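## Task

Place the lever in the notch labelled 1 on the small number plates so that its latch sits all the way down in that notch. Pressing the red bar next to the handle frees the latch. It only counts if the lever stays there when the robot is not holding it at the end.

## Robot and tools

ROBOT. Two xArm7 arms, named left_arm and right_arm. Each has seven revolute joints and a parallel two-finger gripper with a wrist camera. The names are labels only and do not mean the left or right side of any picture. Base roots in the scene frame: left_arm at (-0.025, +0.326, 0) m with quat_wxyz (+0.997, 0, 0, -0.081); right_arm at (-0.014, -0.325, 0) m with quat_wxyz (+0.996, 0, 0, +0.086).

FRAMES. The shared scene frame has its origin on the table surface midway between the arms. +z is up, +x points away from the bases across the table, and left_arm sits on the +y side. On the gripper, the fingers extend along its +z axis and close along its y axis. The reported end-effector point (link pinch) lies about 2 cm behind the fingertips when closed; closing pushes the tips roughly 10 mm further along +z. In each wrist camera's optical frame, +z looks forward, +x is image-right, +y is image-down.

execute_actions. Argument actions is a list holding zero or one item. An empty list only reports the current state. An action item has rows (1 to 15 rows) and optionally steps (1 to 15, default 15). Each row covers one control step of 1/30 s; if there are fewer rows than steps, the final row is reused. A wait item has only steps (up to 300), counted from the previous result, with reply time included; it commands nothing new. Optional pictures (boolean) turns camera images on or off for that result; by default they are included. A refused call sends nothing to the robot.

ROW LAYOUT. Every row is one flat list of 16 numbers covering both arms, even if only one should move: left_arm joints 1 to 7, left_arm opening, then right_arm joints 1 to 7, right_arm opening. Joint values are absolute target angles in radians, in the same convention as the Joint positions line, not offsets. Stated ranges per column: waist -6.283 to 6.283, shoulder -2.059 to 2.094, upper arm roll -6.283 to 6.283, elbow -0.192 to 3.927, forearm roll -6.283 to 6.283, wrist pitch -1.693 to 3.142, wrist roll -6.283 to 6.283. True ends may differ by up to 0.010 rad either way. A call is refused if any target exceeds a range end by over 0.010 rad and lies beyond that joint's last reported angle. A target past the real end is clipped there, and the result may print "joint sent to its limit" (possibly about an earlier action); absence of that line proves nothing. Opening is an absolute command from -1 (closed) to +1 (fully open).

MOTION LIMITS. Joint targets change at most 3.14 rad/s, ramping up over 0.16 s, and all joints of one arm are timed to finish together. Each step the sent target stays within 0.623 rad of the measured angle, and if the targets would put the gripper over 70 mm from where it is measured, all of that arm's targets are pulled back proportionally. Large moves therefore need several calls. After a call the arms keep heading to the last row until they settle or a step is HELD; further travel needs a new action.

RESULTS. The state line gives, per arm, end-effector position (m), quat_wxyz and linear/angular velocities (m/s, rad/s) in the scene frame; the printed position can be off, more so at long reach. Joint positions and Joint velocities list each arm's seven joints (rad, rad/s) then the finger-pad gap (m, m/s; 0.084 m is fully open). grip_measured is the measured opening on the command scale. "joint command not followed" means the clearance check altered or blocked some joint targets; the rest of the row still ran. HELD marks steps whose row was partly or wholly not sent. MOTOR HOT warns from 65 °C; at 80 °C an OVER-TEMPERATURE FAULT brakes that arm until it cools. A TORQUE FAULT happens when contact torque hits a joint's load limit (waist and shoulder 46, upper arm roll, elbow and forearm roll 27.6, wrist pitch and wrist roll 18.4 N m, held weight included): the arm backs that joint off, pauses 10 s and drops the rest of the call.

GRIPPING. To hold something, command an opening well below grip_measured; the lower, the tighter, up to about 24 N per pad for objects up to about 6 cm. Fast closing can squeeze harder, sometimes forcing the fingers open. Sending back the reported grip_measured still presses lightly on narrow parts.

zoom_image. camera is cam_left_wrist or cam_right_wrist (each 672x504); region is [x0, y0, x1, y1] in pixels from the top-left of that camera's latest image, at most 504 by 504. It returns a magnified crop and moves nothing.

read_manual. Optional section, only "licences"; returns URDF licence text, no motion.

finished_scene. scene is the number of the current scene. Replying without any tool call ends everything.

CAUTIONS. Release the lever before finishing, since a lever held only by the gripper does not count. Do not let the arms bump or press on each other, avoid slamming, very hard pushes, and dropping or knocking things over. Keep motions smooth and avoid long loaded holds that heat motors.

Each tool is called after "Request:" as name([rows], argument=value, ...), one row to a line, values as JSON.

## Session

Request:
execute_actions(actions=[])

Scene clock: 0.00 s of 5200.00 s.
left_arm: end_effector_position=(+0.3880, +0.6695, +0.2013) grip_measured=+1.00 end_effector_quat_wxyz=(+0.242, -0.003, +0.771, +0.590) end_effector_velocity=(-0.000, +0.000, +0.000) end_effector_angular_velocity=(+0.000, -0.001, +0.001) | right_arm: end_effector_position=(+0.4164, -0.4606, +0.3253) grip_measured=+1.00 end_effector_quat_wxyz=(-0.073, +0.972, -0.163, +0.152) end_effector_velocity=(-0.000, +0.000, -0.000) end_effector_angular_velocity=(+0.000, +0.000, +0.000)
Joint positions: left_arm=[-0.023  0.583  0.493  0.703 -0.968 -1.066 -1.973  0.084] | right_arm=[-0.477 -0.312 -0.084  0.987  0.213  1.038 -0.139  0.084]
Joint velocities: left_arm=[-0.    -0.001  0.001  0.    -0.001 -0.     0.     0.   ] | right_arm=[ 0. -0. -0. -0. -0.  0.  0.  0.]

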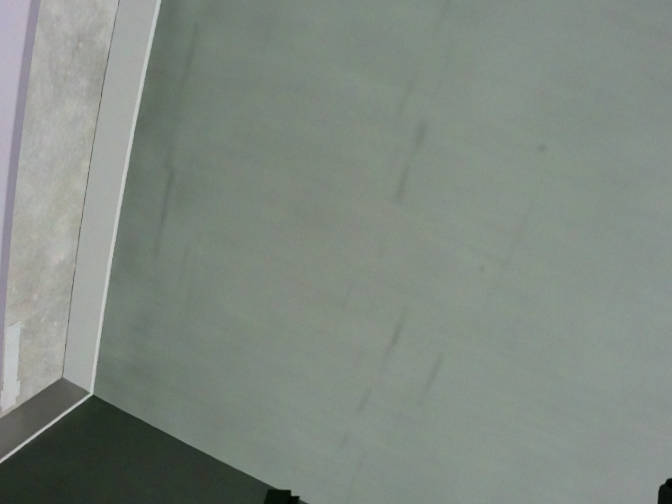

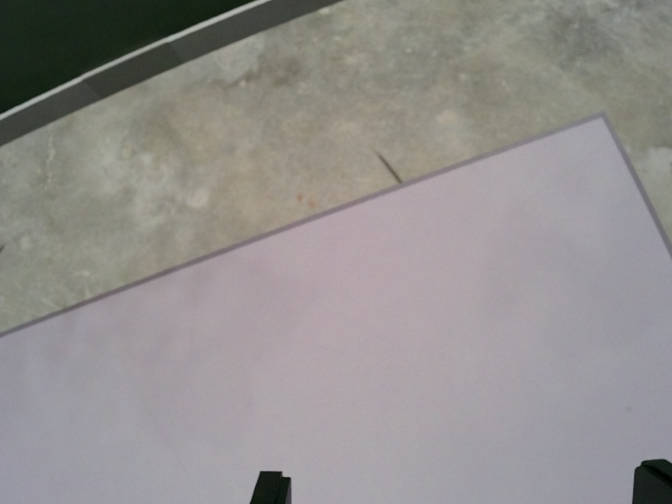

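Request:
execute_actions([
  {"rows":[[-0.023,-0.3,0.493,0.703,-0.968,-1.066,-1.973,1,-0.3,-0.6,0,1.3,0,1.6,0,1]],"steps":15},
], pictures=false)

Request:
execute_actions([
  {"steps":15},
], pictures=false)

Request:
execute_actions([
  {"rows":[[0.2,-0.6,0,1.3,0,1.6,0.1,1,0.71,-0.6,0,1.3,0,1.6,0,1]],"steps":15},
], pictures=false)

Request:
execute_actions([
  {"steps":25},
])

Scene clock: 6.87 s of 5200.00 s.
left_arm: end_effector_position=(+0.3845, +0.6700, +0.3506) grip_measured=+1.00 end_effector_quat_wxyz=(+0.399, -0.136, +0.725, +0.545) end_effector_velocity=(-0.084, +0.016, +0.342) end_effector_angular_velocity=(-0.186, -0.992, +0.001) | right_arm: end_effector_position=(+0.3629, -0.3932, +0.4454) grip_measured=+1.00 end_effector_quat_wxyz=(-0.027, +0.985, -0.085, +0.147) end_effector_velocity=(-0.190, +0.126, +0.256) end_effector_angular_velocity=(-0.310, +0.018, +0.205)
Joint positions: left_arm=[-0.023  0.153  0.493  0.704 -0.968 -1.066 -1.973  0.084] | right_arm=[-0.365 -0.495 -0.03   1.186  0.078  1.394 -0.051  0.084]
Joint velocities: left_arm=[ 0.001 -1.011  0.001 -0.002 -0.    -0.    -0.     0.   ] | right_arm=[ 0.259 -0.424  0.121  0.459 -0.313  0.82   0.203 -0.   ]
Steps of this call (steps 1 to 90: nothing new was sent; then 3.37 s passed at rest; steps 91 to 105: all 15 steps of this action). Readings (joint positions):
91: left_arm=[-0.023 0.583 0.493 0.703 -0.968 -1.066 -1.973] | right_arm=[-0.477 -0.312 -0.084 0.987 0.213 1.039 -0.139]
92: left_arm=[-0.023 0.579 0.493 0.703 -0.968 -1.065 -1.973] | right_arm=[-0.476 -0.313 -0.083 0.989 0.211 1.044 -0.138]
94: left_arm=[-0.023 0.537 0.492 0.700 -0.968 -1.065 -1.973] | right_arm=[-0.463 -0.332 -0.080 1.008 0.194 1.089 -0.127]
98: left_arm=[-0.023 0.388 0.493 0.705 -0.968 -1.066 -1.973] | right_arm=[-0.425 -0.396 -0.058 1.080 0.151 1.201 -0.099]
105: the state above

Scene clock: 7.37 s of 5200.00 s.
left_arm: end_effector_position=(+0.3184, +0.6827, +0.4855) grip_measured=+1.00 end_effector_quat_wxyz=(+0.537, -0.265, +0.645, +0.475) end_effector_velocity=(-0.040, +0.003, +0.047) end_effector_angular_velocity=(-0.045, -0.182, -0.017) | right_arm: end_effector_position=(+0.3076, -0.3671, +0.5030) grip_measured=+1.00 end_effector_quat_wxyz=(+0.009, +0.987, -0.063, +0.148) end_effector_velocity=(-0.006, +0.004, +0.010) end_effector_angular_velocity=(-0.011, -0.010, +0.005)
Joint positions: left_arm=[-0.022 -0.281  0.494  0.704 -0.968 -1.066 -1.973  0.084] | right_arm=[-0.301 -0.598 -0.001  1.297  0.001  1.598 -0.     0.084]
Joint velocities: left_arm=[-0.004 -0.205 -0.007 -0.019 -0.001  0.006 -0.     0.   ] | right_arm=[ 0.008 -0.013  0.006  0.019 -0.008  0.021  0.005  0.   ]
Steps of this call (steps 1 to 15: the robot went on to your last target). Readings (joint positions):
1: left_arm=[-0.023 0.119 0.493 0.704 -0.968 -1.066 -1.973] | right_arm=[-0.356 -0.509 -0.026 1.201 0.068 1.421 -0.044]
2: left_arm=[-0.023 0.085 0.493 0.704 -0.968 -1.066 -1.973] | right_arm=[-0.348 -0.523 -0.022 1.216 0.057 1.449 -0.037]
4: left_arm=[-0.023 0.018 0.493 0.704 -0.968 -1.066 -1.973] | right_arm=[-0.331 -0.551 -0.014 1.246 0.037 1.503 -0.024]
8: left_arm=[-0.023 -0.117 0.493 0.703 -0.968 -1.066 -1.973] | right_arm=[-0.308 -0.590 -0.003 1.289 0.010 1.574 -0.006]
15: the state above

Scene clock: 7.87 s of 5200.00 s.
left_arm: end_effector_position=(+0.3785, +0.6193, +0.6389) grip_measured=+1.00 end_effector_quat_wxyz=(+0.623, -0.075, +0.606, +0.489) end_effector_velocity=(+0.086, -0.191, +0.335) end_effector_angular_velocity=(+0.907, +0.210, -0.543) | right_arm: end_effector_position=(+0.2919, -0.2194, +0.5041) grip_measured=+1.00 end_effector_quat_wxyz=(-0.025, +0.975, +0.164, +0.147) end_effector_velocity=(-0.115, +0.333, +0.002) end_effector_angular_velocity=(+0.000, -0.005, +1.088)
Joint positions: left_arm=[ 0.048 -0.387  0.335  0.894 -0.741 -0.838 -1.745  0.084] | right_arm=[ 0.16  -0.599  0.     1.299  0.     1.6   -0.     0.084]
Joint velocities: left_arm=[ 0.147 -0.205 -0.323  0.394  0.566  0.565  0.565  0.   ] | right_arm=[ 1.087 -0.002  0.001  0.002 -0.001 -0.001 -0.     0.   ]
Steps of this call (steps 1 to 15: all 15 steps of this action). Readings (joint positions):
1: left_arm=[-0.022 -0.287 0.493 0.703 -0.968 -1.066 -1.973] | right_arm=[-0.300 -0.598 -0.001 1.298 0.001 1.599 -0.000]
2: left_arm=[-0.020 -0.292 0.490 0.706 -0.963 -1.060 -1.967] | right_arm=[-0.296 -0.598 -0.001 1.298 0.000 1.599 -0.000]
4: left_arm=[-0.010 -0.305 0.467 0.733 -0.933 -1.030 -1.937] | right_arm=[-0.249 -0.599 -0.005 1.299 -0.000 1.599 -0.000]
8: left_arm=[0.013 -0.337 0.414 0.797 -0.865 -0.963 -1.870] | right_arm=[-0.094 -0.598 0.001 1.298 0.001 1.599 -0.000]
15: the state above

Scene clock: 8.70 s of 5200.00 s.
left_arm: end_effector_position=(+0.4128, +0.3843, +0.8123) grip_measured=+1.00 end_effector_quat_wxyz=(+0.376, +0.531, +0.346, +0.676) end_effector_velocity=(+0.047, -0.321, -0.141) end_effector_angular_velocity=(+3.185, +1.759, +0.069) | right_arm: end_effector_position=(+0.1920, -0.0758, +0.5048) grip_measured=+1.00 end_effector_quat_wxyz=(-0.064, +0.895, +0.421, +0.135) end_effector_velocity=(-0.005, +0.004, -0.000) end_effector_angular_velocity=(-0.003, -0.002, +0.018)
Joint positions: left_arm=[ 0.17  -0.558  0.066  1.22  -0.151  0.008 -0.899  0.084] | right_arm=[ 0.708 -0.6   -0.001  1.3   -0.     1.6    0.     0.084]
Joint velocities: left_arm=[ 0.163 -0.237 -0.372  0.452  0.831  2.269  2.27   0.   ] | right_arm=[ 0.013  0.     0.006 -0.     0.     0.001 -0.    -0.   ]
Steps of this call (steps 1 to 25: the robot went on to your last target). Readings (joint positions):
1: left_arm=[0.053 -0.394 0.324 0.907 -0.722 -0.819 -1.726] | right_arm=[0.196 -0.599 0.000 1.299 0.000 1.600 -0.000]
2: left_arm=[0.058 -0.401 0.313 0.920 -0.702 -0.800 -1.707] | right_arm=[0.233 -0.599 0.000 1.299 0.000 1.600 -0.000]
4: left_arm=[0.068 -0.414 0.292 0.945 -0.662 -0.759 -1.667] | right_arm=[0.305 -0.599 0.000 1.299 0.000 1.600 -0.000]
8: left_arm=[0.086 -0.440 0.252 0.995 -0.575 -0.673 -1.580] | right_arm=[0.450 -0.600 0.000 1.300 0.000 1.600 -0.000]
25: the state above

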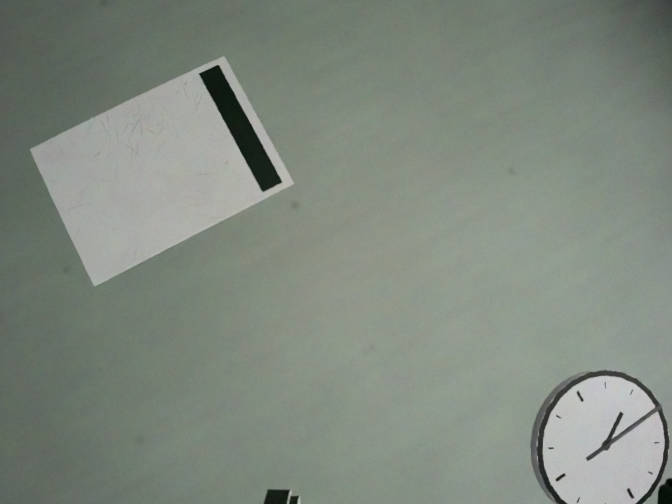

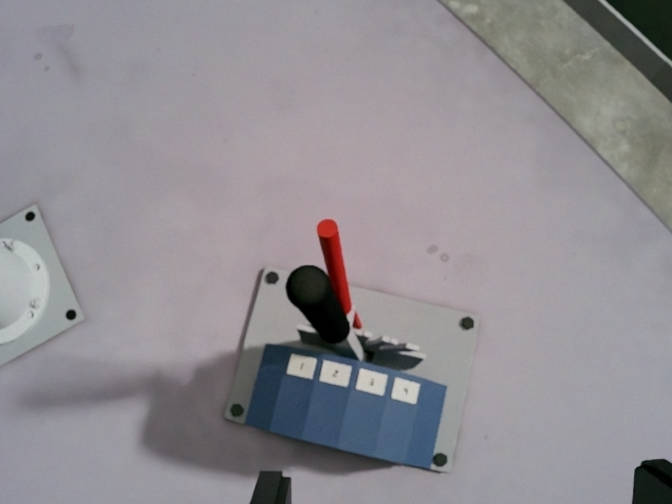

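Request:
zoom_image(camera="cam_right_wrist", region=[220, 210, 490, 475])

Region (220, 210, 490, 475) of cam_right_wrist's 672x504 image, scaled by 1.867, with more detail than that image has; it fills the top 495 rows of this view, and the rest is white.

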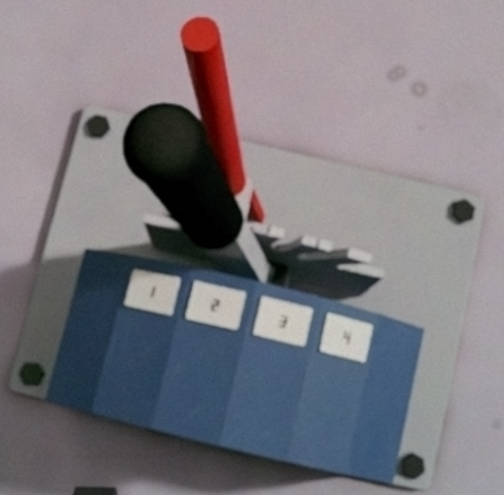

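Request:
execute_actions([
  {"rows":[[-0.675,-0.484,0,1.08,0,1.404,0.07,1,0.35,-0.6,0,1.3,0,1.6,0,1]],"steps":15},
], pictures=false)

Request:
execute_actions([
  {"steps":20},
])

Scene clock: 24.80 s of 5200.00 s.
left_arm: end_effector_position=(+0.3040, +0.2012, +0.4465) grip_measured=+1.00 end_effector_quat_wxyz=(+0.016, +0.969, -0.220, +0.112) end_effector_velocity=(-0.079, -0.326, -0.108) end_effector_angular_velocity=(+0.041, +0.121, -0.920) | right_arm: end_effector_position=(+0.2642, -0.1603, +0.5049) grip_measured=+1.00 end_effector_quat_wxyz=(-0.040, +0.954, +0.261, +0.144) end_effector_velocity=(+0.018, -0.030, -0.001) end_effector_angular_velocity=(-0.012, -0.005, -0.120)
Joint positions: left_arm=[-0.2   -0.539 -0.     1.185 -0.     1.498  0.084  0.084] | right_arm=[ 0.364 -0.6   -0.001  1.3   -0.     1.6    0.     0.084]
Joint velocities: left_arm=[-0.945  0.107 -0.002 -0.208  0.    -0.186 -0.028  0.   ] | right_arm=[-0.145  0.002  0.028 -0.     0.004  0.    -0.     0.   ]
Steps of this call (steps 1 to 60: the robot went on to your last target; steps 61 to 130: nothing new was sent; then 11.27 s passed at rest; steps 131 to 145: all 15 steps of this action). Readings (joint positions):
131: left_arm=[0.200 -0.600 0.000 1.300 0.000 1.600 0.100] | right_arm=[0.710 -0.600 0.000 1.300 0.000 1.600 -0.000]
132: left_arm=[0.195 -0.600 0.001 1.299 0.000 1.598 0.100] | right_arm=[0.705 -0.600 0.001 1.300 0.000 1.600 -0.000]
134: left_arm=[0.152 -0.593 0.004 1.286 0.001 1.583 0.097] | right_arm=[0.659 -0.600 0.005 1.300 0.001 1.600 -0.000]
138: left_arm=[0.020 -0.567 -0.001 1.238 -0.000 1.547 0.092] | right_arm=[0.503 -0.600 -0.003 1.300 -0.000 1.600 0.000]
145: the state above

Scene clock: 25.47 s of 5200.00 s.
left_arm: end_effector_position=(+0.2238, +0.0543, +0.3909) grip_measured=+1.00 end_effector_quat_wxyz=(+0.030, +0.898, -0.433, +0.075) end_effector_velocity=(-0.009, -0.011, -0.003) end_effector_angular_velocity=(-0.008, +0.002, -0.039) | right_arm: end_effector_position=(+0.2662, -0.1637, +0.5047) grip_measured=+1.00 end_effector_quat_wxyz=(-0.039, +0.955, +0.255, +0.144) end_effector_velocity=(+0.000, -0.000, -0.001) end_effector_angular_velocity=(-0.000, +0.002, -0.002)
Joint positions: left_arm=[-0.668 -0.485  0.001  1.082  0.     1.405  0.07   0.084] | right_arm=[ 0.35  -0.6    0.     1.3    0.     1.6   -0.     0.084]
Joint velocities: left_arm=[-0.057  0.001  0.017 -0.01   0.001 -0.015 -0.003  0.   ] | right_arm=[-0.002  0.001 -0.    -0.001  0.001  0.001 -0.     0.   ]
Steps of this call (steps 1 to 20: the robot went on to your last target). Readings (joint positions):
1: left_arm=[-0.231 -0.536 -0.000 1.179 -0.000 1.492 0.083] | right_arm=[0.360 -0.600 0.000 1.300 0.000 1.600 -0.000]
2: left_arm=[-0.263 -0.532 -0.000 1.172 -0.000 1.486 0.083] | right_arm=[0.357 -0.600 0.001 1.300 0.000 1.600 -0.000]
4: left_arm=[-0.325 -0.525 -0.000 1.158 -0.000 1.473 0.081] | right_arm=[0.354 -0.600 0.001 1.300 0.000 1.600 -0.000]
8: left_arm=[-0.449 -0.510 -0.000 1.130 -0.000 1.449 0.077] | right_arm=[0.351 -0.600 0.001 1.300 0.000 1.600 -0.000]
20: the state above

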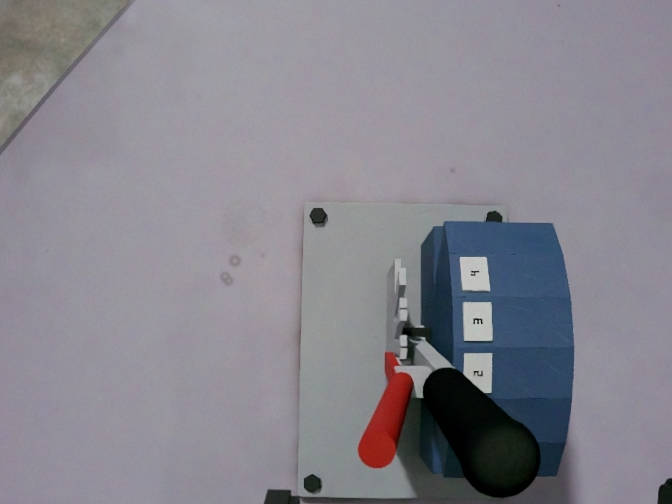

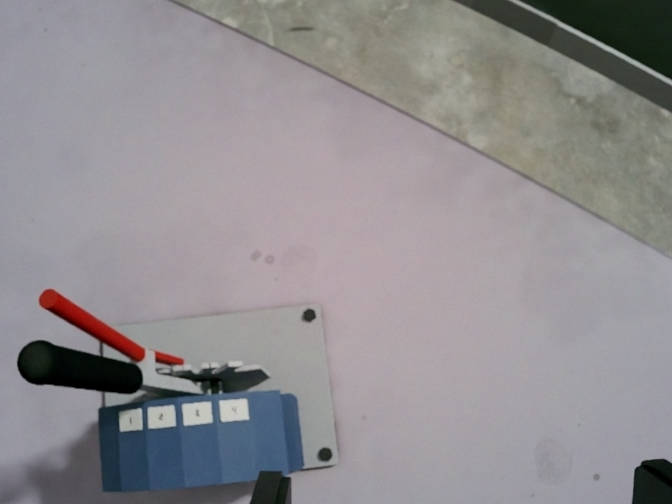

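Request:
execute_actions([
  {"rows":[[-0.668,-0.473,0,0.96,0,1.274,0.07,1,0.35,-0.6,0,1.3,0,1.6,0,1],[-0.668,-0.473,0,0.96,0,1.274,0.07,1,0.35,-0.6,0,1.3,0,1.6,0,1],[-0.668,-0.473,0,0.96,0,1.274,0.07,1,0.35,-0.6,0,1.3,0,1.6,0,1],[-0.668,-0.473,0,0.96,0,1.274,0.07,1,0.35,-0.6,0,1.3,0,1.6,0,1],[-0.668,-0.462,0,0.842,0,1.144,0.07,1,0.35,-0.6,0,1.3,0,1.6,0,1]],"steps":15},
])

Scene clock: 31.50 s of 5200.00 s.
left_arm: end_effector_position=(+0.2331, +0.0439, +0.3037) grip_measured=+1.00 end_effector_quat_wxyz=(+0.029, +0.898, -0.433, +0.074) end_effector_velocity=(+0.009, -0.009, -0.008) end_effector_angular_velocity=(-0.052, -0.049, -0.001) | right_arm: end_effector_position=(+0.2662, -0.1637, +0.5047) grip_measured=+1.00 end_effector_quat_wxyz=(-0.039, +0.955, +0.255, +0.144) end_effector_velocity=(+0.000, +0.000, +0.001) end_effector_angular_velocity=(+0.003, -0.001, -0.000)
Joint positions: left_arm=[-0.668 -0.462 -0.     0.85  -0.     1.154  0.07   0.084] | right_arm=[ 0.35  -0.6    0.     1.3   -0.     1.6    0.     0.084]
Joint velocities: left_arm=[ 0.001 -0.013 -0.001 -0.055  0.001 -0.114  0.     0.   ] | right_arm=[-0.002 -0.001  0.     0.     0.003 -0.002 -0.001  0.   ]
Steps of this call (steps 1 to 30: the robot went on to your last target; steps 31 to 100: nothing new was sent; then 2.20 s passed at rest; steps 101 to 115: all 15 steps of this action). Readings (joint positions):
101: left_arm=[-0.675 -0.484 -0.000 1.080 -0.000 1.404 0.070] | right_arm=[0.350 -0.600 0.000 1.300 -0.000 1.600 0.000]
102: left_arm=[-0.675 -0.484 -0.000 1.076 -0.000 1.398 0.070] | right_arm=[0.350 -0.600 0.000 1.300 -0.000 1.600 0.000]
104: left_arm=[-0.673 -0.483 -0.000 1.045 0.000 1.359 0.070] | right_arm=[0.350 -0.600 0.000 1.300 -0.000 1.600 0.000]
108: left_arm=[-0.669 -0.471 0.000 0.943 0.000 1.256 0.070] | right_arm=[0.350 -0.600 -0.000 1.300 0.000 1.600 -0.000]
115: the state above

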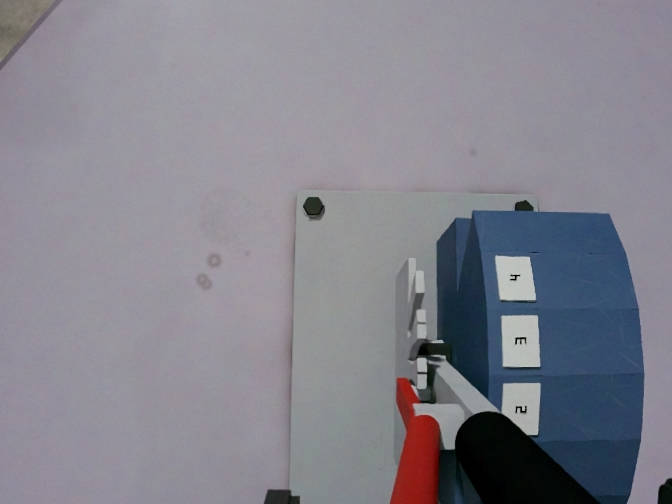

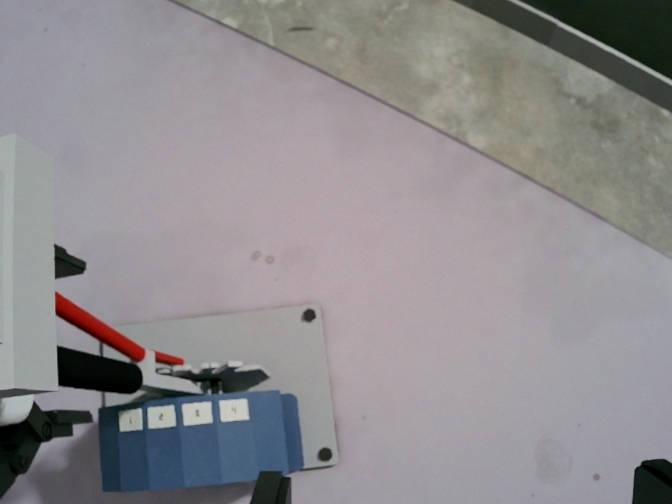

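Request:
execute_actions([
  {"rows":[[-0.668,-0.462,0,0.842,0,1.144,0.07,0.5,0.35,-0.6,0,1.3,0,1.6,0,1],[-0.668,-0.462,0,0.842,0,1.144,0.07,0.4,0.35,-0.6,0,1.3,0,1.6,0,1],[-0.67,-0.462,0,0.842,0,1.144,0.07,0.3,0.35,-0.6,0,1.3,0,1.6,0,1],[-0.672,-0.462,0,0.842,0,1.144,0.07,0.2,0.35,-0.6,0,1.3,0,1.6,0,1],[-0.675,-0.462,0,0.842,0,1.144,0.065,0.1,0.35,-0.6,0,1.3,0,1.6,0,1],[-0.678,-0.462,0,0.842,0,1.144,0.065,0,0.35,-0.6,0,1.3,0,1.6,0,1],[-0.681,-0.462,0,0.842,0,1.144,0.06,-0.1,0.35,-0.6,0,1.3,0,1.6,0,1],[-0.684,-0.462,0,0.842,0,1.144,0.06,-0.2,0.35,-0.6,0,1.3,0,1.6,0,1],[-0.686,-0.462,0,0.842,0,1.144,0.055,-0.4,0.35,-0.6,0,1.3,0,1.6,0,1],[-0.688,-0.462,0,0.842,0,1.144,0.055,-0.6,0.35,-0.6,0,1.3,0,1.6,0,1],[-0.69,-0.462,0,0.842,0,1.144,0.05,-0.8,0.35,-0.6,0,1.3,0,1.6,0,1],[-0.692,-0.462,0,0.842,0,1.144,0.05,-1,0.35,-0.6,0,1.3,0,1.6,0,1]],"steps":15},
])

Scene clock: 40.17 s of 5200.00 s.
left_arm: end_effector_position=(+0.2271, +0.0377, +0.3025) grip_measured=-0.16 end_effector_quat_wxyz=(+0.032, +0.896, -0.436, +0.075) end_effector_velocity=(-0.006, -0.008, +0.001) end_effector_angular_velocity=(-0.008, +0.002, +0.008) | right_arm: end_effector_position=(+0.2662, -0.1637, +0.5047) grip_measured=+1.00 end_effector_quat_wxyz=(-0.039, +0.955, +0.255, +0.144) end_effector_velocity=(-0.000, +0.001, +0.000) end_effector_angular_velocity=(+0.002, -0.001, +0.002)
Joint positions: left_arm=[-0.689 -0.464 -0.001  0.844 -0.001  1.144  0.054  0.037] | right_arm=[ 0.35  -0.6    0.     1.3   -0.     1.6   -0.     0.084]
Joint velocities: left_arm=[-0.036  0.001  0.009  0.001  0.004 -0.005 -0.038 -0.023] | right_arm=[ 0.001 -0.001 -0.    -0.     0.001 -0.001 -0.001 -0.   ]
Steps of this call (steps 1 to 15: the robot went on to your last target; steps 16 to 90: nothing new was sent; then 5.17 s passed at rest; steps 91 to 105: all 15 steps of this action). Readings (joint positions):
91: left_arm=[-0.668 -0.462 0.000 0.842 -0.000 1.144 0.070] | right_arm=[0.350 -0.600 -0.000 1.300 0.000 1.600 -0.000]
92: left_arm=[-0.668 -0.462 0.000 0.842 0.000 1.144 0.070] | right_arm=[0.350 -0.600 0.000 1.300 -0.000 1.600 0.000]
94: left_arm=[-0.668 -0.462 0.000 0.842 0.000 1.144 0.070] | right_arm=[0.350 -0.600 -0.000 1.300 -0.000 1.600 0.000]
98: left_arm=[-0.674 -0.463 -0.001 0.843 -0.001 1.145 0.067] | right_arm=[0.350 -0.600 0.000 1.300 0.000 1.600 -0.000]
105: the state above

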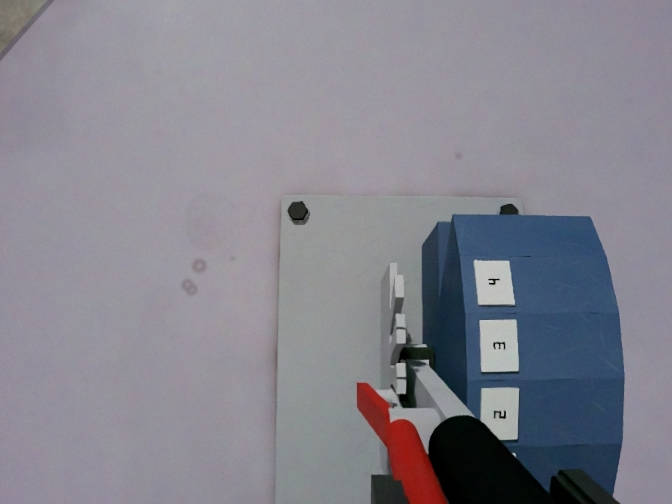

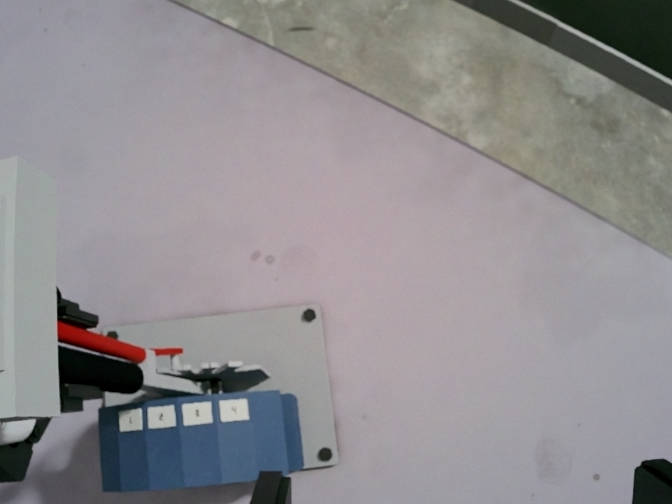

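Request:
execute_actions([
  {"rows":[[-0.692,-0.483,0,0.822,0,1.133,0.05,-1,0.35,-0.6,0,1.3,0,1.6,0,1],[-0.691,-0.504,0,0.802,0,1.122,0.05,-1,0.35,-0.6,0,1.3,0,1.6,0,1],[-0.691,-0.525,0,0.782,0,1.111,0.05,-1,0.35,-0.6,0,1.3,0,1.6,0,1],[-0.69,-0.546,0,0.762,0,1.1,0.051,-1,0.35,-0.6,0,1.3,0,1.6,0,1],[-0.69,-0.567,0,0.742,0,1.088,0.052,-1,0.35,-0.6,0,1.3,0,1.6,0,1],[-0.689,-0.588,0,0.722,0,1.077,0.052,-1,0.35,-0.6,0,1.3,0,1.6,0,1],[-0.689,-0.609,0,0.702,0,1.066,0.053,-1,0.35,-0.6,0,1.3,0,1.6,0,1],[-0.688,-0.63,0,0.682,0,1.055,0.054,-1,0.35,-0.6,0,1.3,0,1.6,0,1],[-0.688,-0.65,0,0.662,0,1.044,0.054,-1,0.35,-0.6,0,1.3,0,1.6,0,1],[-0.687,-0.671,0,0.642,0,1.033,0.055,-1,0.35,-0.6,0,1.3,0,1.6,0,1]],"steps":15},
], pictures=false)

Request:
execute_actions([
  {"rows":[[-0.686,-0.694,0,0.621,0,1.023,0.056,-1,0.35,-0.6,0,1.3,0,1.6,0,1],[-0.686,-0.717,0,0.601,0,1.013,0.056,-1,0.35,-0.6,0,1.3,0,1.6,0,1],[-0.685,-0.74,0,0.58,0,1.003,0.057,-1,0.35,-0.6,0,1.3,0,1.6,0,1],[-0.684,-0.763,0,0.56,0,0.993,0.058,-1,0.35,-0.6,0,1.3,0,1.6,0,1],[-0.683,-0.786,0,0.54,0,0.983,0.058,-1,0.35,-0.6,0,1.3,0,1.6,0,1],[-0.683,-0.809,0,0.519,0,0.973,0.059,-1,0.35,-0.6,0,1.3,0,1.6,0,1],[-0.682,-0.832,0,0.499,0,0.963,0.06,-1,0.35,-0.6,0,1.3,0,1.6,0,1],[-0.681,-0.855,0,0.478,0,0.953,0.06,-1,0.35,-0.6,0,1.3,0,1.6,0,1]],"steps":15},
])

Request:
zoom_image(camera="cam_left_wrist", region=[330, 230, 550, 480])

Scene clock: 51.27 s of 5200.00 s.
left_arm: end_effector_position=(+0.2095, +0.0599, +0.2956) grip_measured=-0.19 end_effector_quat_wxyz=(+0.051, +0.892, -0.432, +0.121) end_effector_velocity=(-0.017, +0.023, -0.007) end_effector_angular_velocity=(-0.102, -0.094, -0.002) | right_arm: end_effector_position=(+0.2662, -0.1637, +0.5047) grip_measured=+1.00 end_effector_quat_wxyz=(-0.039, +0.955, +0.255, +0.144) end_effector_velocity=(+0.000, +0.000, -0.000) end_effector_angular_velocity=(+0.002, +0.000, -0.001)
Joint positions: left_arm=[-0.687 -0.65   0.001  0.66   0.     1.046  0.054  0.036] | right_arm=[ 0.35  -0.6    0.     1.3    0.     1.6    0.     0.084]
Joint velocities: left_arm=[ 0.006 -0.226 -0.001 -0.213  0.001 -0.125  0.008  0.   ] | right_arm=[-0.001  0.    -0.    -0.     0.001 -0.001  0.001  0.   ]
Steps of this call (steps 1 to 15: the robot went on to your last target; steps 16 to 90: nothing new was sent; then 7.60 s passed at rest; steps 91 to 105: all 15 steps of this action). Readings (joint positions):
91: left_arm=[-0.692 -0.462 0.000 0.842 -0.000 1.144 0.050] | right_arm=[0.350 -0.600 0.000 1.300 0.000 1.600 0.000]
92: left_arm=[-0.692 -0.464 0.000 0.840 -0.000 1.143 0.050] | right_arm=[0.350 -0.600 0.000 1.300 -0.000 1.600 -0.000]
94: left_arm=[-0.692 -0.477 0.000 0.826 -0.000 1.135 0.050] | right_arm=[0.350 -0.600 0.000 1.300 0.000 1.600 -0.000]
98: left_arm=[-0.690 -0.536 0.000 0.769 -0.000 1.105 0.051] | right_arm=[0.350 -0.600 -0.000 1.300 -0.000 1.600 -0.000]
105: the state above

Scene clock: 51.77 s of 5200.00 s.
left_arm: end_effector_position=(+0.1942, +0.0800, +0.2878) grip_measured=-0.18 end_effector_quat_wxyz=(+0.070, +0.884, -0.429, +0.171) end_effector_velocity=(-0.007, +0.009, -0.003) end_effector_angular_velocity=(-0.054, -0.051, -0.001) | right_arm: end_effector_position=(+0.2662, -0.1637, +0.5047) grip_measured=+1.00 end_effector_quat_wxyz=(-0.039, +0.955, +0.255, +0.144) end_effector_velocity=(-0.000, +0.000, +0.000) end_effector_angular_velocity=(+0.000, -0.001, +0.001)
Joint positions: left_arm=[-0.681 -0.844  0.     0.486  0.     0.959  0.06   0.036] | right_arm=[ 0.35  -0.6   -0.     1.3   -0.     1.6   -0.     0.084]
Joint velocities: left_arm=[ 0.004 -0.114 -0.001 -0.097 -0.    -0.057  0.004  0.   ] | right_arm=[ 0.001 -0.     0.     0.    -0.    -0.     0.    -0.   ]
Steps of this call (steps 1 to 15: all 15 steps of this action). Readings (joint positions):
1: left_arm=[-0.687 -0.656 0.001 0.654 0.000 1.042 0.054] | right_arm=[0.350 -0.600 -0.000 1.300 0.000 1.600 0.000]
2: left_arm=[-0.687 -0.662 0.001 0.648 0.000 1.038 0.055] | right_arm=[0.350 -0.600 0.000 1.300 -0.000 1.600 -0.000]
4: left_arm=[-0.686 -0.682 0.000 0.630 0.000 1.028 0.055] | right_arm=[0.350 -0.600 0.000 1.300 -0.000 1.600 -0.000]
8: left_arm=[-0.684 -0.749 0.000 0.569 0.000 0.999 0.057] | right_arm=[0.350 -0.600 -0.000 1.300 0.000 1.600 0.000]
15: the state above

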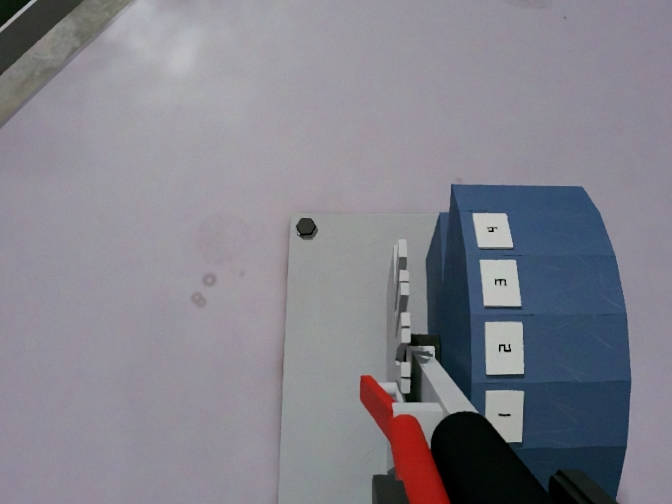

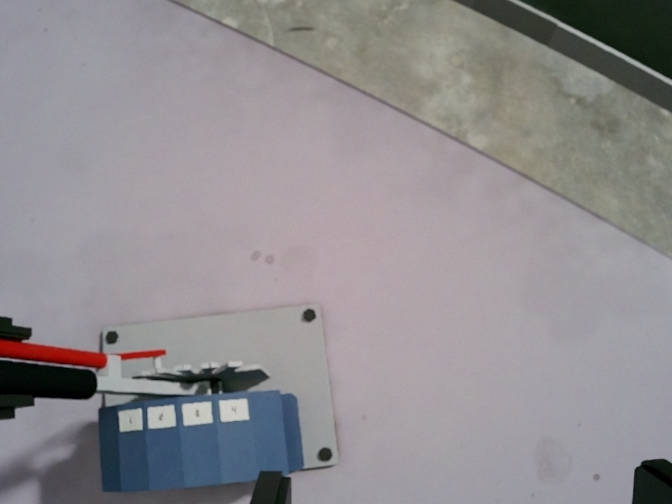

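Region (330, 230, 550, 480) of cam_left_wrist's 672x504 image, scaled by 2.016, with more detail than that image has; it fills the left 444 columns of this view, and the rest is white.

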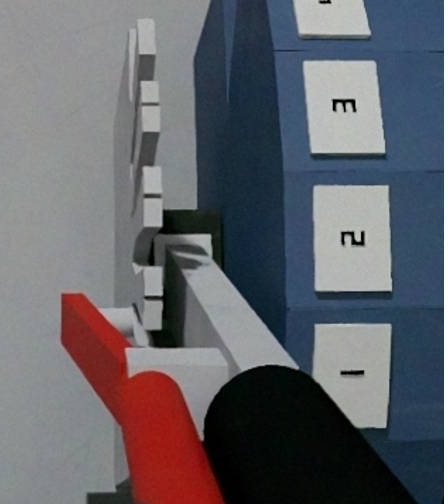

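Request:
execute_actions([
  {"rows":[[-0.68,-0.869,0,0.466,0,0.948,0.06,-1,0.35,-0.6,0,1.3,0,1.6,0,1],[-0.68,-0.883,0,0.454,0,0.942,0.06,-1,0.35,-0.6,0,1.3,0,1.6,0,1],[-0.679,-0.898,0,0.441,0,0.936,0.061,-1,0.35,-0.6,0,1.3,0,1.6,0,1],[-0.679,-0.912,0,0.429,0,0.931,0.062,-1,0.35,-0.6,0,1.3,0,1.6,0,1]],"steps":15},
])

Request:
zoom_image(camera="cam_left_wrist", region=[330, 230, 550, 480])

Scene clock: 58.50 s of 5200.00 s.
left_arm: end_effector_position=(+0.1898, +0.0859, +0.2855) grip_measured=-0.18 end_effector_quat_wxyz=(+0.077, +0.881, -0.427, +0.189) end_effector_velocity=(-0.001, +0.001, -0.001) end_effector_angular_velocity=(-0.004, -0.004, -0.000) | right_arm: end_effector_position=(+0.2662, -0.1637, +0.5047) grip_measured=+1.00 end_effector_quat_wxyz=(-0.039, +0.955, +0.255, +0.144) end_effector_velocity=(-0.000, +0.000, -0.000) end_effector_angular_velocity=(-0.001, +0.001, +0.001)
Joint positions: left_arm=[-0.679 -0.911 -0.     0.431 -0.     0.931  0.062  0.036] | right_arm=[ 0.35  -0.6    0.     1.3    0.     1.6   -0.     0.084]
Joint velocities: left_arm=[ 0.001 -0.009 -0.    -0.009  0.    -0.005  0.001  0.   ] | right_arm=[-0.     0.001  0.    -0.     0.     0.    -0.001  0.   ]
Steps of this call (steps 1 to 30: the robot went on to your last target; steps 31 to 100: nothing new was sent; then 2.90 s passed at rest; steps 101 to 115: all 15 steps of this action). Readings (joint positions):
101: left_arm=[-0.681 -0.855 0.000 0.478 0.000 0.953 0.060] | right_arm=[0.350 -0.600 -0.000 1.300 0.000 1.600 0.000]
102: left_arm=[-0.681 -0.856 -0.000 0.477 -0.000 0.952 0.060] | right_arm=[0.350 -0.600 -0.000 1.300 -0.000 1.600 -0.000]
104: left_arm=[-0.681 -0.866 -0.000 0.468 -0.000 0.948 0.060] | right_arm=[0.350 -0.600 0.000 1.300 0.000 1.600 -0.000]
108: left_arm=[-0.680 -0.898 -0.000 0.442 -0.000 0.937 0.061] | right_arm=[0.350 -0.600 0.000 1.300 -0.000 1.600 -0.000]
115: the state above

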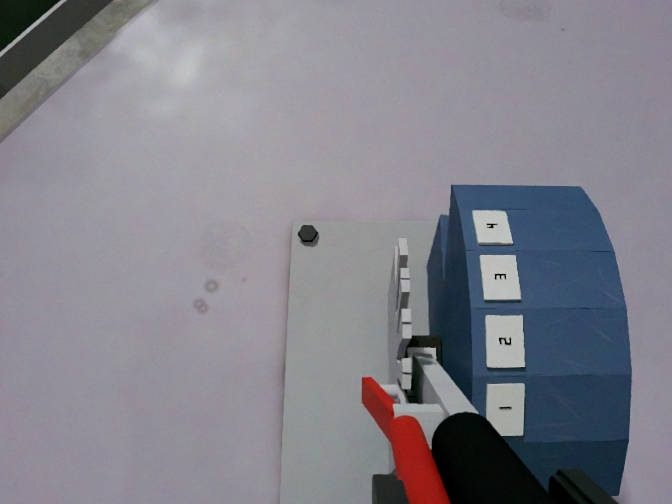

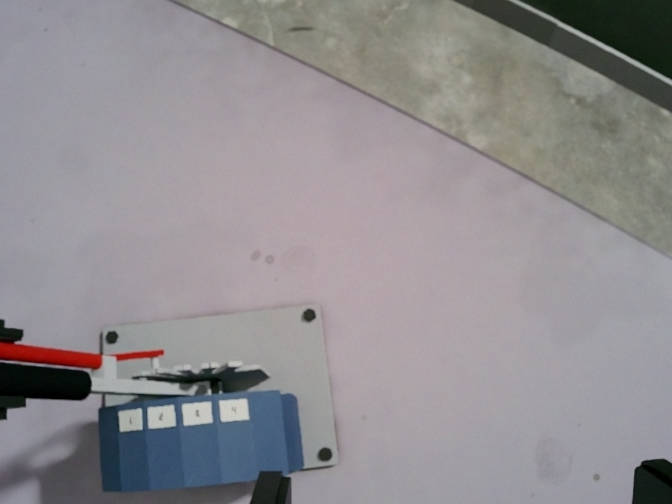

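Region (330, 230, 550, 480) of cam_left_wrist's 672x504 image, scaled by 2.016, with more detail than that image has; it fills the left 444 columns of this view, and the rest is white.

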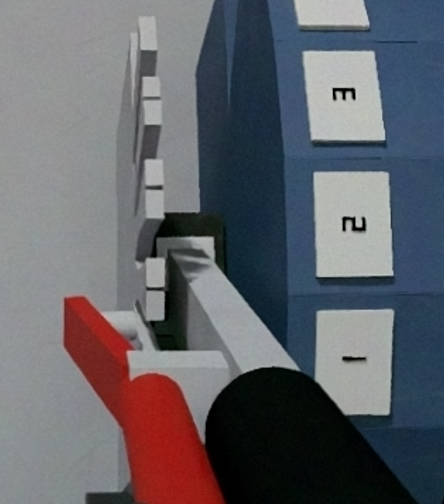

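Request:
execute_actions([
  {"rows":[[-0.679,-0.912,0,0.429,0,0.931,0.062,-0.3,0.35,-0.6,0,1.3,0,1.6,0,1],[-0.678,-0.912,0,0.429,0,0.931,0.062,-0.2,0.35,-0.6,0,1.3,0,1.6,0,1],[-0.677,-0.912,0,0.429,0,0.931,0.062,-0.15,0.35,-0.6,0,1.3,0,1.6,0,1],[-0.675,-0.912,0,0.429,0,0.931,0.062,-0.1,0.35,-0.6,0,1.3,0,1.6,0,1],[-0.673,-0.912,0,0.429,0,0.931,0.062,-0.05,0.35,-0.6,0,1.3,0,1.6,0,1],[-0.671,-0.912,0,0.429,0,0.931,0.062,0,0.35,-0.6,0,1.3,0,1.6,0,1],[-0.669,-0.912,0,0.429,0,0.931,0.062,0.05,0.35,-0.6,0,1.3,0,1.6,0,1],[-0.667,-0.912,0,0.429,0,0.931,0.062,0.1,0.35,-0.6,0,1.3,0,1.6,0,1],[-0.665,-0.912,0,0.429,0,0.931,0.062,0.15,0.35,-0.6,0,1.3,0,1.6,0,1],[-0.663,-0.912,0,0.429,0,0.931,0.062,0.2,0.35,-0.6,0,1.3,0,1.6,0,1],[-0.661,-0.912,0,0.429,0,0.931,0.062,0.3,0.35,-0.6,0,1.3,0,1.6,0,1],[-0.658,-0.912,0,0.429,0,0.931,0.062,0.45,0.35,-0.6,0,1.3,0,1.6,0,1],[-0.655,-0.912,0,0.429,0,0.931,0.062,0.6,0.35,-0.6,0,1.3,0,1.6,0,1],[-0.652,-0.912,0,0.429,0,0.931,0.062,1,0.35,-0.6,0,1.3,0,1.6,0,1]],"steps":15},
], pictures=false)

Request:
execute_actions([
  {"steps":10},
])

Request:
zoom_image(camera="cam_left_wrist", region=[330, 230, 550, 480])

Scene clock: 66.60 s of 5200.00 s.
left_arm: end_effector_position=(+0.1945, +0.0902, +0.2861) grip_measured=+0.62 end_effector_quat_wxyz=(+0.076, +0.885, -0.418, +0.190) end_effector_velocity=(+0.005, -0.002, +0.012) end_effector_angular_velocity=(-0.013, -0.030, +0.022) | right_arm: end_effector_position=(+0.2662, -0.1637, +0.5047) grip_measured=+1.00 end_effector_quat_wxyz=(-0.039, +0.955, +0.255, +0.144) end_effector_velocity=(-0.000, -0.000, +0.000) end_effector_angular_velocity=(+0.000, -0.001, -0.000)
Joint positions: left_arm=[-0.66  -0.913  0.     0.431  0.001  0.931  0.062  0.07 ] | right_arm=[ 0.35  -0.6    0.     1.3    0.     1.6   -0.     0.084]
Joint velocities: left_arm=[ 0.044 -0.007 -0.04   0.017 -0.02  -0.007  0.002  0.195] | right_arm=[-0. -0. -0.  0. -0.  0. -0.  0.]
Steps of this call (steps 1 to 15: the robot went on to your last target; steps 16 to 90: nothing new was sent; then 4.60 s passed at rest; steps 91 to 105: all 15 steps of this action). Readings (joint positions):
91: left_arm=[-0.679 -0.912 -0.000 0.429 -0.000 0.931 0.062] | right_arm=[0.350 -0.600 0.000 1.300 -0.000 1.600 -0.000]
92: left_arm=[-0.679 -0.912 -0.000 0.429 -0.000 0.931 0.062] | right_arm=[0.350 -0.600 0.000 1.300 -0.000 1.600 0.000]
94: left_arm=[-0.679 -0.912 -0.000 0.429 -0.000 0.931 0.062] | right_arm=[0.350 -0.600 -0.000 1.300 -0.000 1.600 -0.000]
98: left_arm=[-0.674 -0.912 0.001 0.429 0.001 0.931 0.062] | right_arm=[0.350 -0.600 -0.000 1.300 0.000 1.600 -0.000]
105: the state above

Scene clock: 66.93 s of 5200.00 s.
left_arm: end_effector_position=(+0.1959, +0.0918, +0.2852) grip_measured=+0.99 end_effector_quat_wxyz=(+0.075, +0.887, -0.415, +0.190) end_effector_velocity=(+0.001, +0.001, -0.002) end_effector_angular_velocity=(+0.002, +0.004, +0.007) | right_arm: end_effector_position=(+0.2662, -0.1637, +0.5047) grip_measured=+1.00 end_effector_quat_wxyz=(-0.039, +0.955, +0.255, +0.144) end_effector_velocity=(+0.000, -0.001, +0.000) end_effector_angular_velocity=(-0.000, +0.000, -0.002)
Joint positions: left_arm=[-0.652 -0.912 -0.     0.429 -0.     0.931  0.062  0.084] | right_arm=[ 0.35  -0.6    0.     1.3    0.     1.6   -0.     0.084]
Joint velocities: left_arm=[ 0.004  0.003  0.003 -0.002  0.001 -0.    -0.002  0.002] | right_arm=[-0.001 -0.    -0.     0.    -0.     0.001  0.     0.   ]
Steps of this call (steps 1 to 10: the robot went on to your last target). Readings (joint positions):
1: left_arm=[-0.659 -0.913 -0.001 0.431 0.000 0.931 0.062] | right_arm=[0.350 -0.600 -0.000 1.300 0.000 1.600 0.000]
2: left_arm=[-0.657 -0.913 -0.001 0.431 0.000 0.931 0.062] | right_arm=[0.350 -0.600 0.000 1.300 -0.000 1.600 -0.000]
4: left_arm=[-0.655 -0.913 -0.001 0.430 -0.000 0.931 0.062] | right_arm=[0.350 -0.600 -0.000 1.300 0.000 1.600 0.000]
8: left_arm=[-0.653 -0.912 -0.000 0.429 -0.000 0.931 0.062] | right_arm=[0.350 -0.600 -0.000 1.300 0.000 1.600 -0.000]
10: the state above

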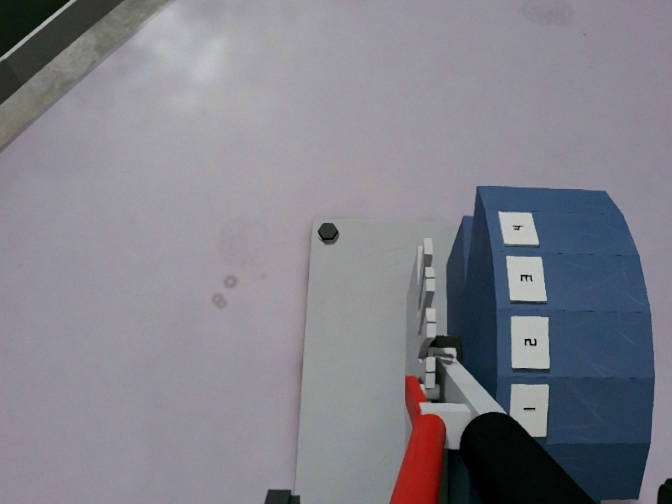

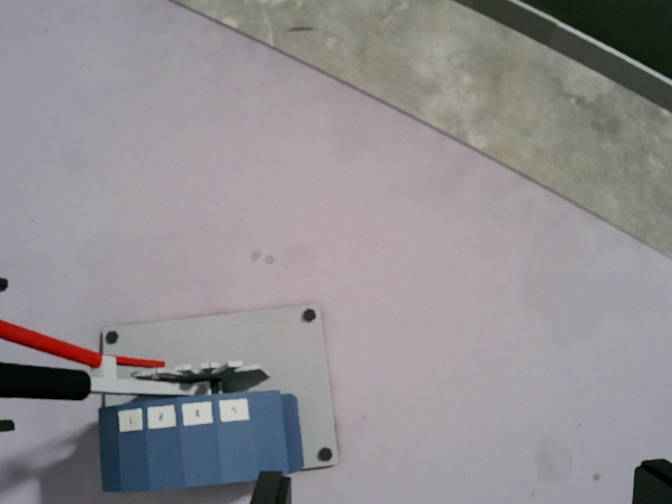

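Region (330, 230, 550, 480) of cam_left_wrist's 672x504 image, scaled by 2.016, with more detail than that image has; it fills the left 444 columns of this view, and the rest is white.

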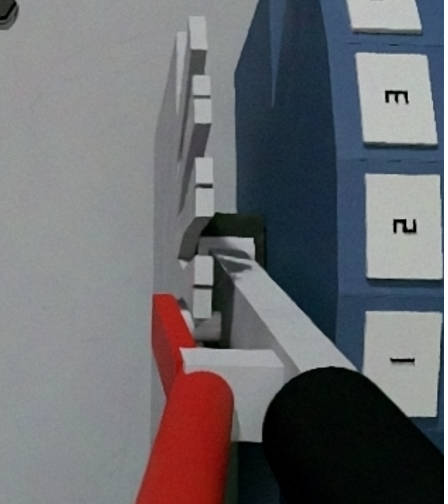

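Request:
execute_actions(actions=[])

Scene clock: 72.10 s of 5200.00 s.
left_arm: end_effector_position=(+0.1960, +0.0920, +0.2850) grip_measured=+1.00 end_effector_quat_wxyz=(+0.075, +0.887, -0.415, +0.189) end_effector_velocity=(+0.000, +0.001, -0.001) end_effector_angular_velocity=(+0.001, +0.002, +0.002) | right_arm: end_effector_position=(+0.2662, -0.1637, +0.5047) grip_measured=+1.00 end_effector_quat_wxyz=(-0.039, +0.955, +0.255, +0.144) end_effector_velocity=(-0.000, +0.000, -0.000) end_effector_angular_velocity=(-0.002, +0.002, +0.002)
Joint positions: left_arm=[-0.652 -0.912  0.     0.429 -0.     0.931  0.062  0.084] | right_arm=[ 0.35  -0.6   -0.     1.3   -0.     1.6   -0.     0.084]
Joint velocities: left_arm=[ 0.001  0.001  0.001 -0.001  0.     0.    -0.001 -0.   ] | right_arm=[ 0.     0.001  0.     0.    -0.     0.002 -0.001 -0.   ]
Steps of this call (steps 1 to 15: the robot went on to your last target; steps 16 to 90: nothing new was sent; then 2.17 s passed at rest). Readings (joint positions):
1: left_arm=[-0.652 -0.912 -0.000 0.429 -0.000 0.931 0.062] | right_arm=[0.350 -0.600 -0.000 1.300 0.000 1.600 0.000]
2: left_arm=[-0.652 -0.912 -0.000 0.429 -0.000 0.931 0.062] | right_arm=[0.350 -0.600 -0.000 1.300 -0.000 1.600 -0.000]
4: left_arm=[-0.652 -0.912 -0.000 0.429 -0.000 0.931 0.062] | right_arm=[0.350 -0.600 0.000 1.300 -0.000 1.600 0.000]
8: left_arm=[-0.652 -0.912 -0.000 0.429 -0.000 0.931 0.062] | right_arm=[0.350 -0.600 0.000 1.300 0.000 1.600 -0.000]
90: the state above
All arms were judged still, so your last target was given up. Only a new action makes them travel on or press farther. Fingers that are still opening or closing keep moving.

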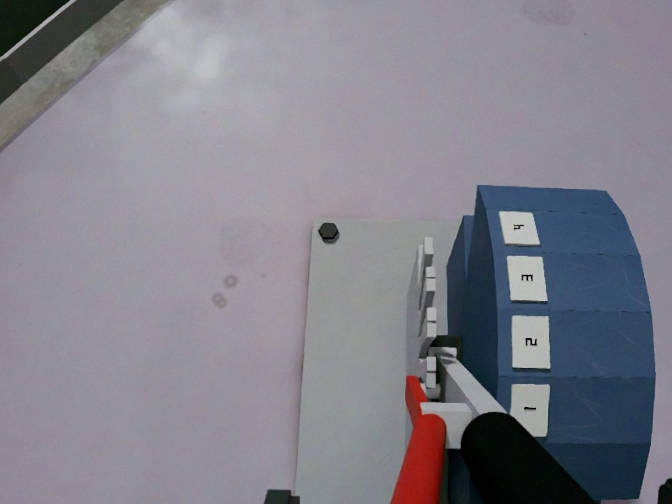

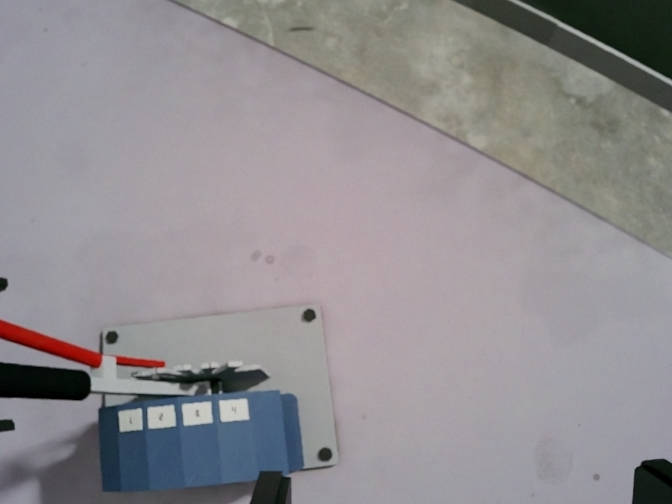

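Request:
execute_actions([
  {"rows":[[-0.652,-0.95,0,0.485,0,1.025,0.062,1,0.35,-0.6,0,1.3,0,1.6,0,1],[-0.652,-0.95,0,0.485,0,1.025,0.062,1,0.35,-0.6,0,1.3,0,1.6,0,1],[-0.652,-0.95,0,0.485,0,1.025,0.062,1,0.35,-0.6,0,1.3,0,1.6,0,1],[-0.652,-0.95,0,0.485,0,1.025,0.062,1,0.35,-0.6,0,1.3,0,1.6,0,1],[-0.652,-1.02,0,0.60,0,1.21,0.062,1,0.35,-0.6,0,1.3,0,1.6,0,1]],"steps":15},
])

Scene clock: 78.57 s of 5200.00 s.
left_arm: end_effector_position=(+0.1731, +0.1163, +0.3570) grip_measured=+1.00 end_effector_quat_wxyz=(+0.075, +0.886, -0.415, +0.191) end_effector_velocity=(-0.019, +0.021, -0.000) end_effector_angular_velocity=(+0.063, +0.063, +0.001) | right_arm: end_effector_position=(+0.2662, -0.1637, +0.5047) grip_measured=+1.00 end_effector_quat_wxyz=(-0.039, +0.955, +0.255, +0.144) end_effector_velocity=(-0.000, -0.000, -0.000) end_effector_angular_velocity=(-0.000, +0.002, -0.001)
Joint positions: left_arm=[-0.652 -1.017 -0.     0.594  0.     1.197  0.062  0.084] | right_arm=[ 0.35  -0.6   -0.     1.3    0.     1.6   -0.     0.084]
Joint velocities: left_arm=[ 0.    -0.026  0.001  0.035 -0.001  0.15   0.    -0.   ] | right_arm=[-0.    -0.    -0.     0.     0.     0.002  0.001  0.   ]
Steps of this call (steps 1 to 90: nothing new was sent; then 2.97 s passed at rest; steps 91 to 105: all 15 steps of this action). Readings (joint positions):
91: left_arm=[-0.652 -0.912 0.000 0.429 0.000 0.931 0.062] | right_arm=[0.350 -0.600 0.000 1.300 0.000 1.600 -0.000]
92: left_arm=[-0.652 -0.913 0.000 0.431 -0.000 0.937 0.062] | right_arm=[0.350 -0.600 0.000 1.300 0.000 1.600 -0.000]
94: left_arm=[-0.652 -0.925 0.000 0.448 -0.000 0.967 0.062] | right_arm=[0.350 -0.600 0.000 1.300 -0.000 1.600 -0.000]
98: left_arm=[-0.652 -0.963 0.000 0.507 -0.000 1.064 0.062] | right_arm=[0.350 -0.600 -0.000 1.300 0.000 1.600 -0.000]
105: the state above

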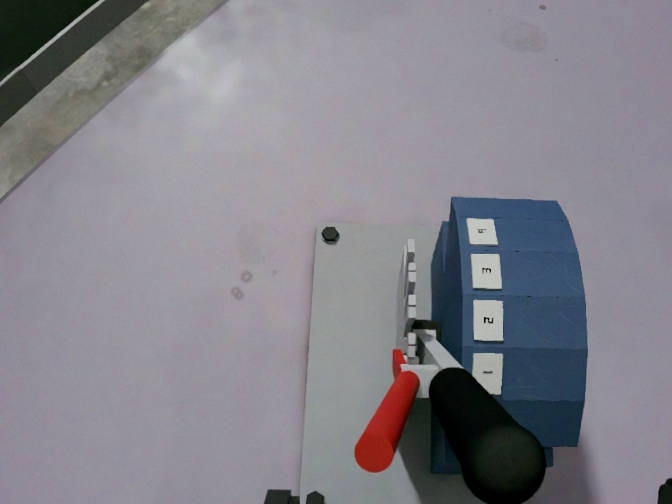

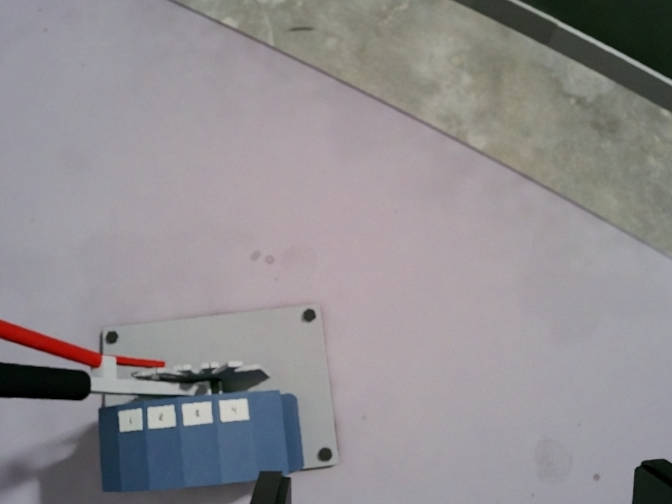

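Request:
zoom_image(camera="cam_right_wrist", region=[80, 330, 300, 450])

Region (80, 330, 300, 450) of cam_right_wrist's 672x504 image, scaled by 2.291, with more detail than that image has; it fills the top 275 rows of this view, and the rest is white.

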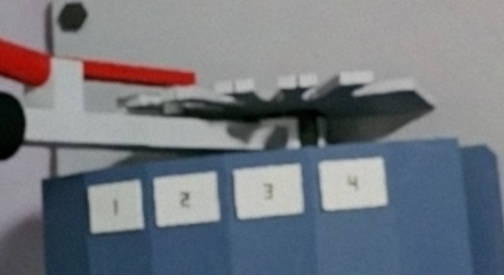

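Request:
finished_scene(scene=2)

The scene is finished: the task was done.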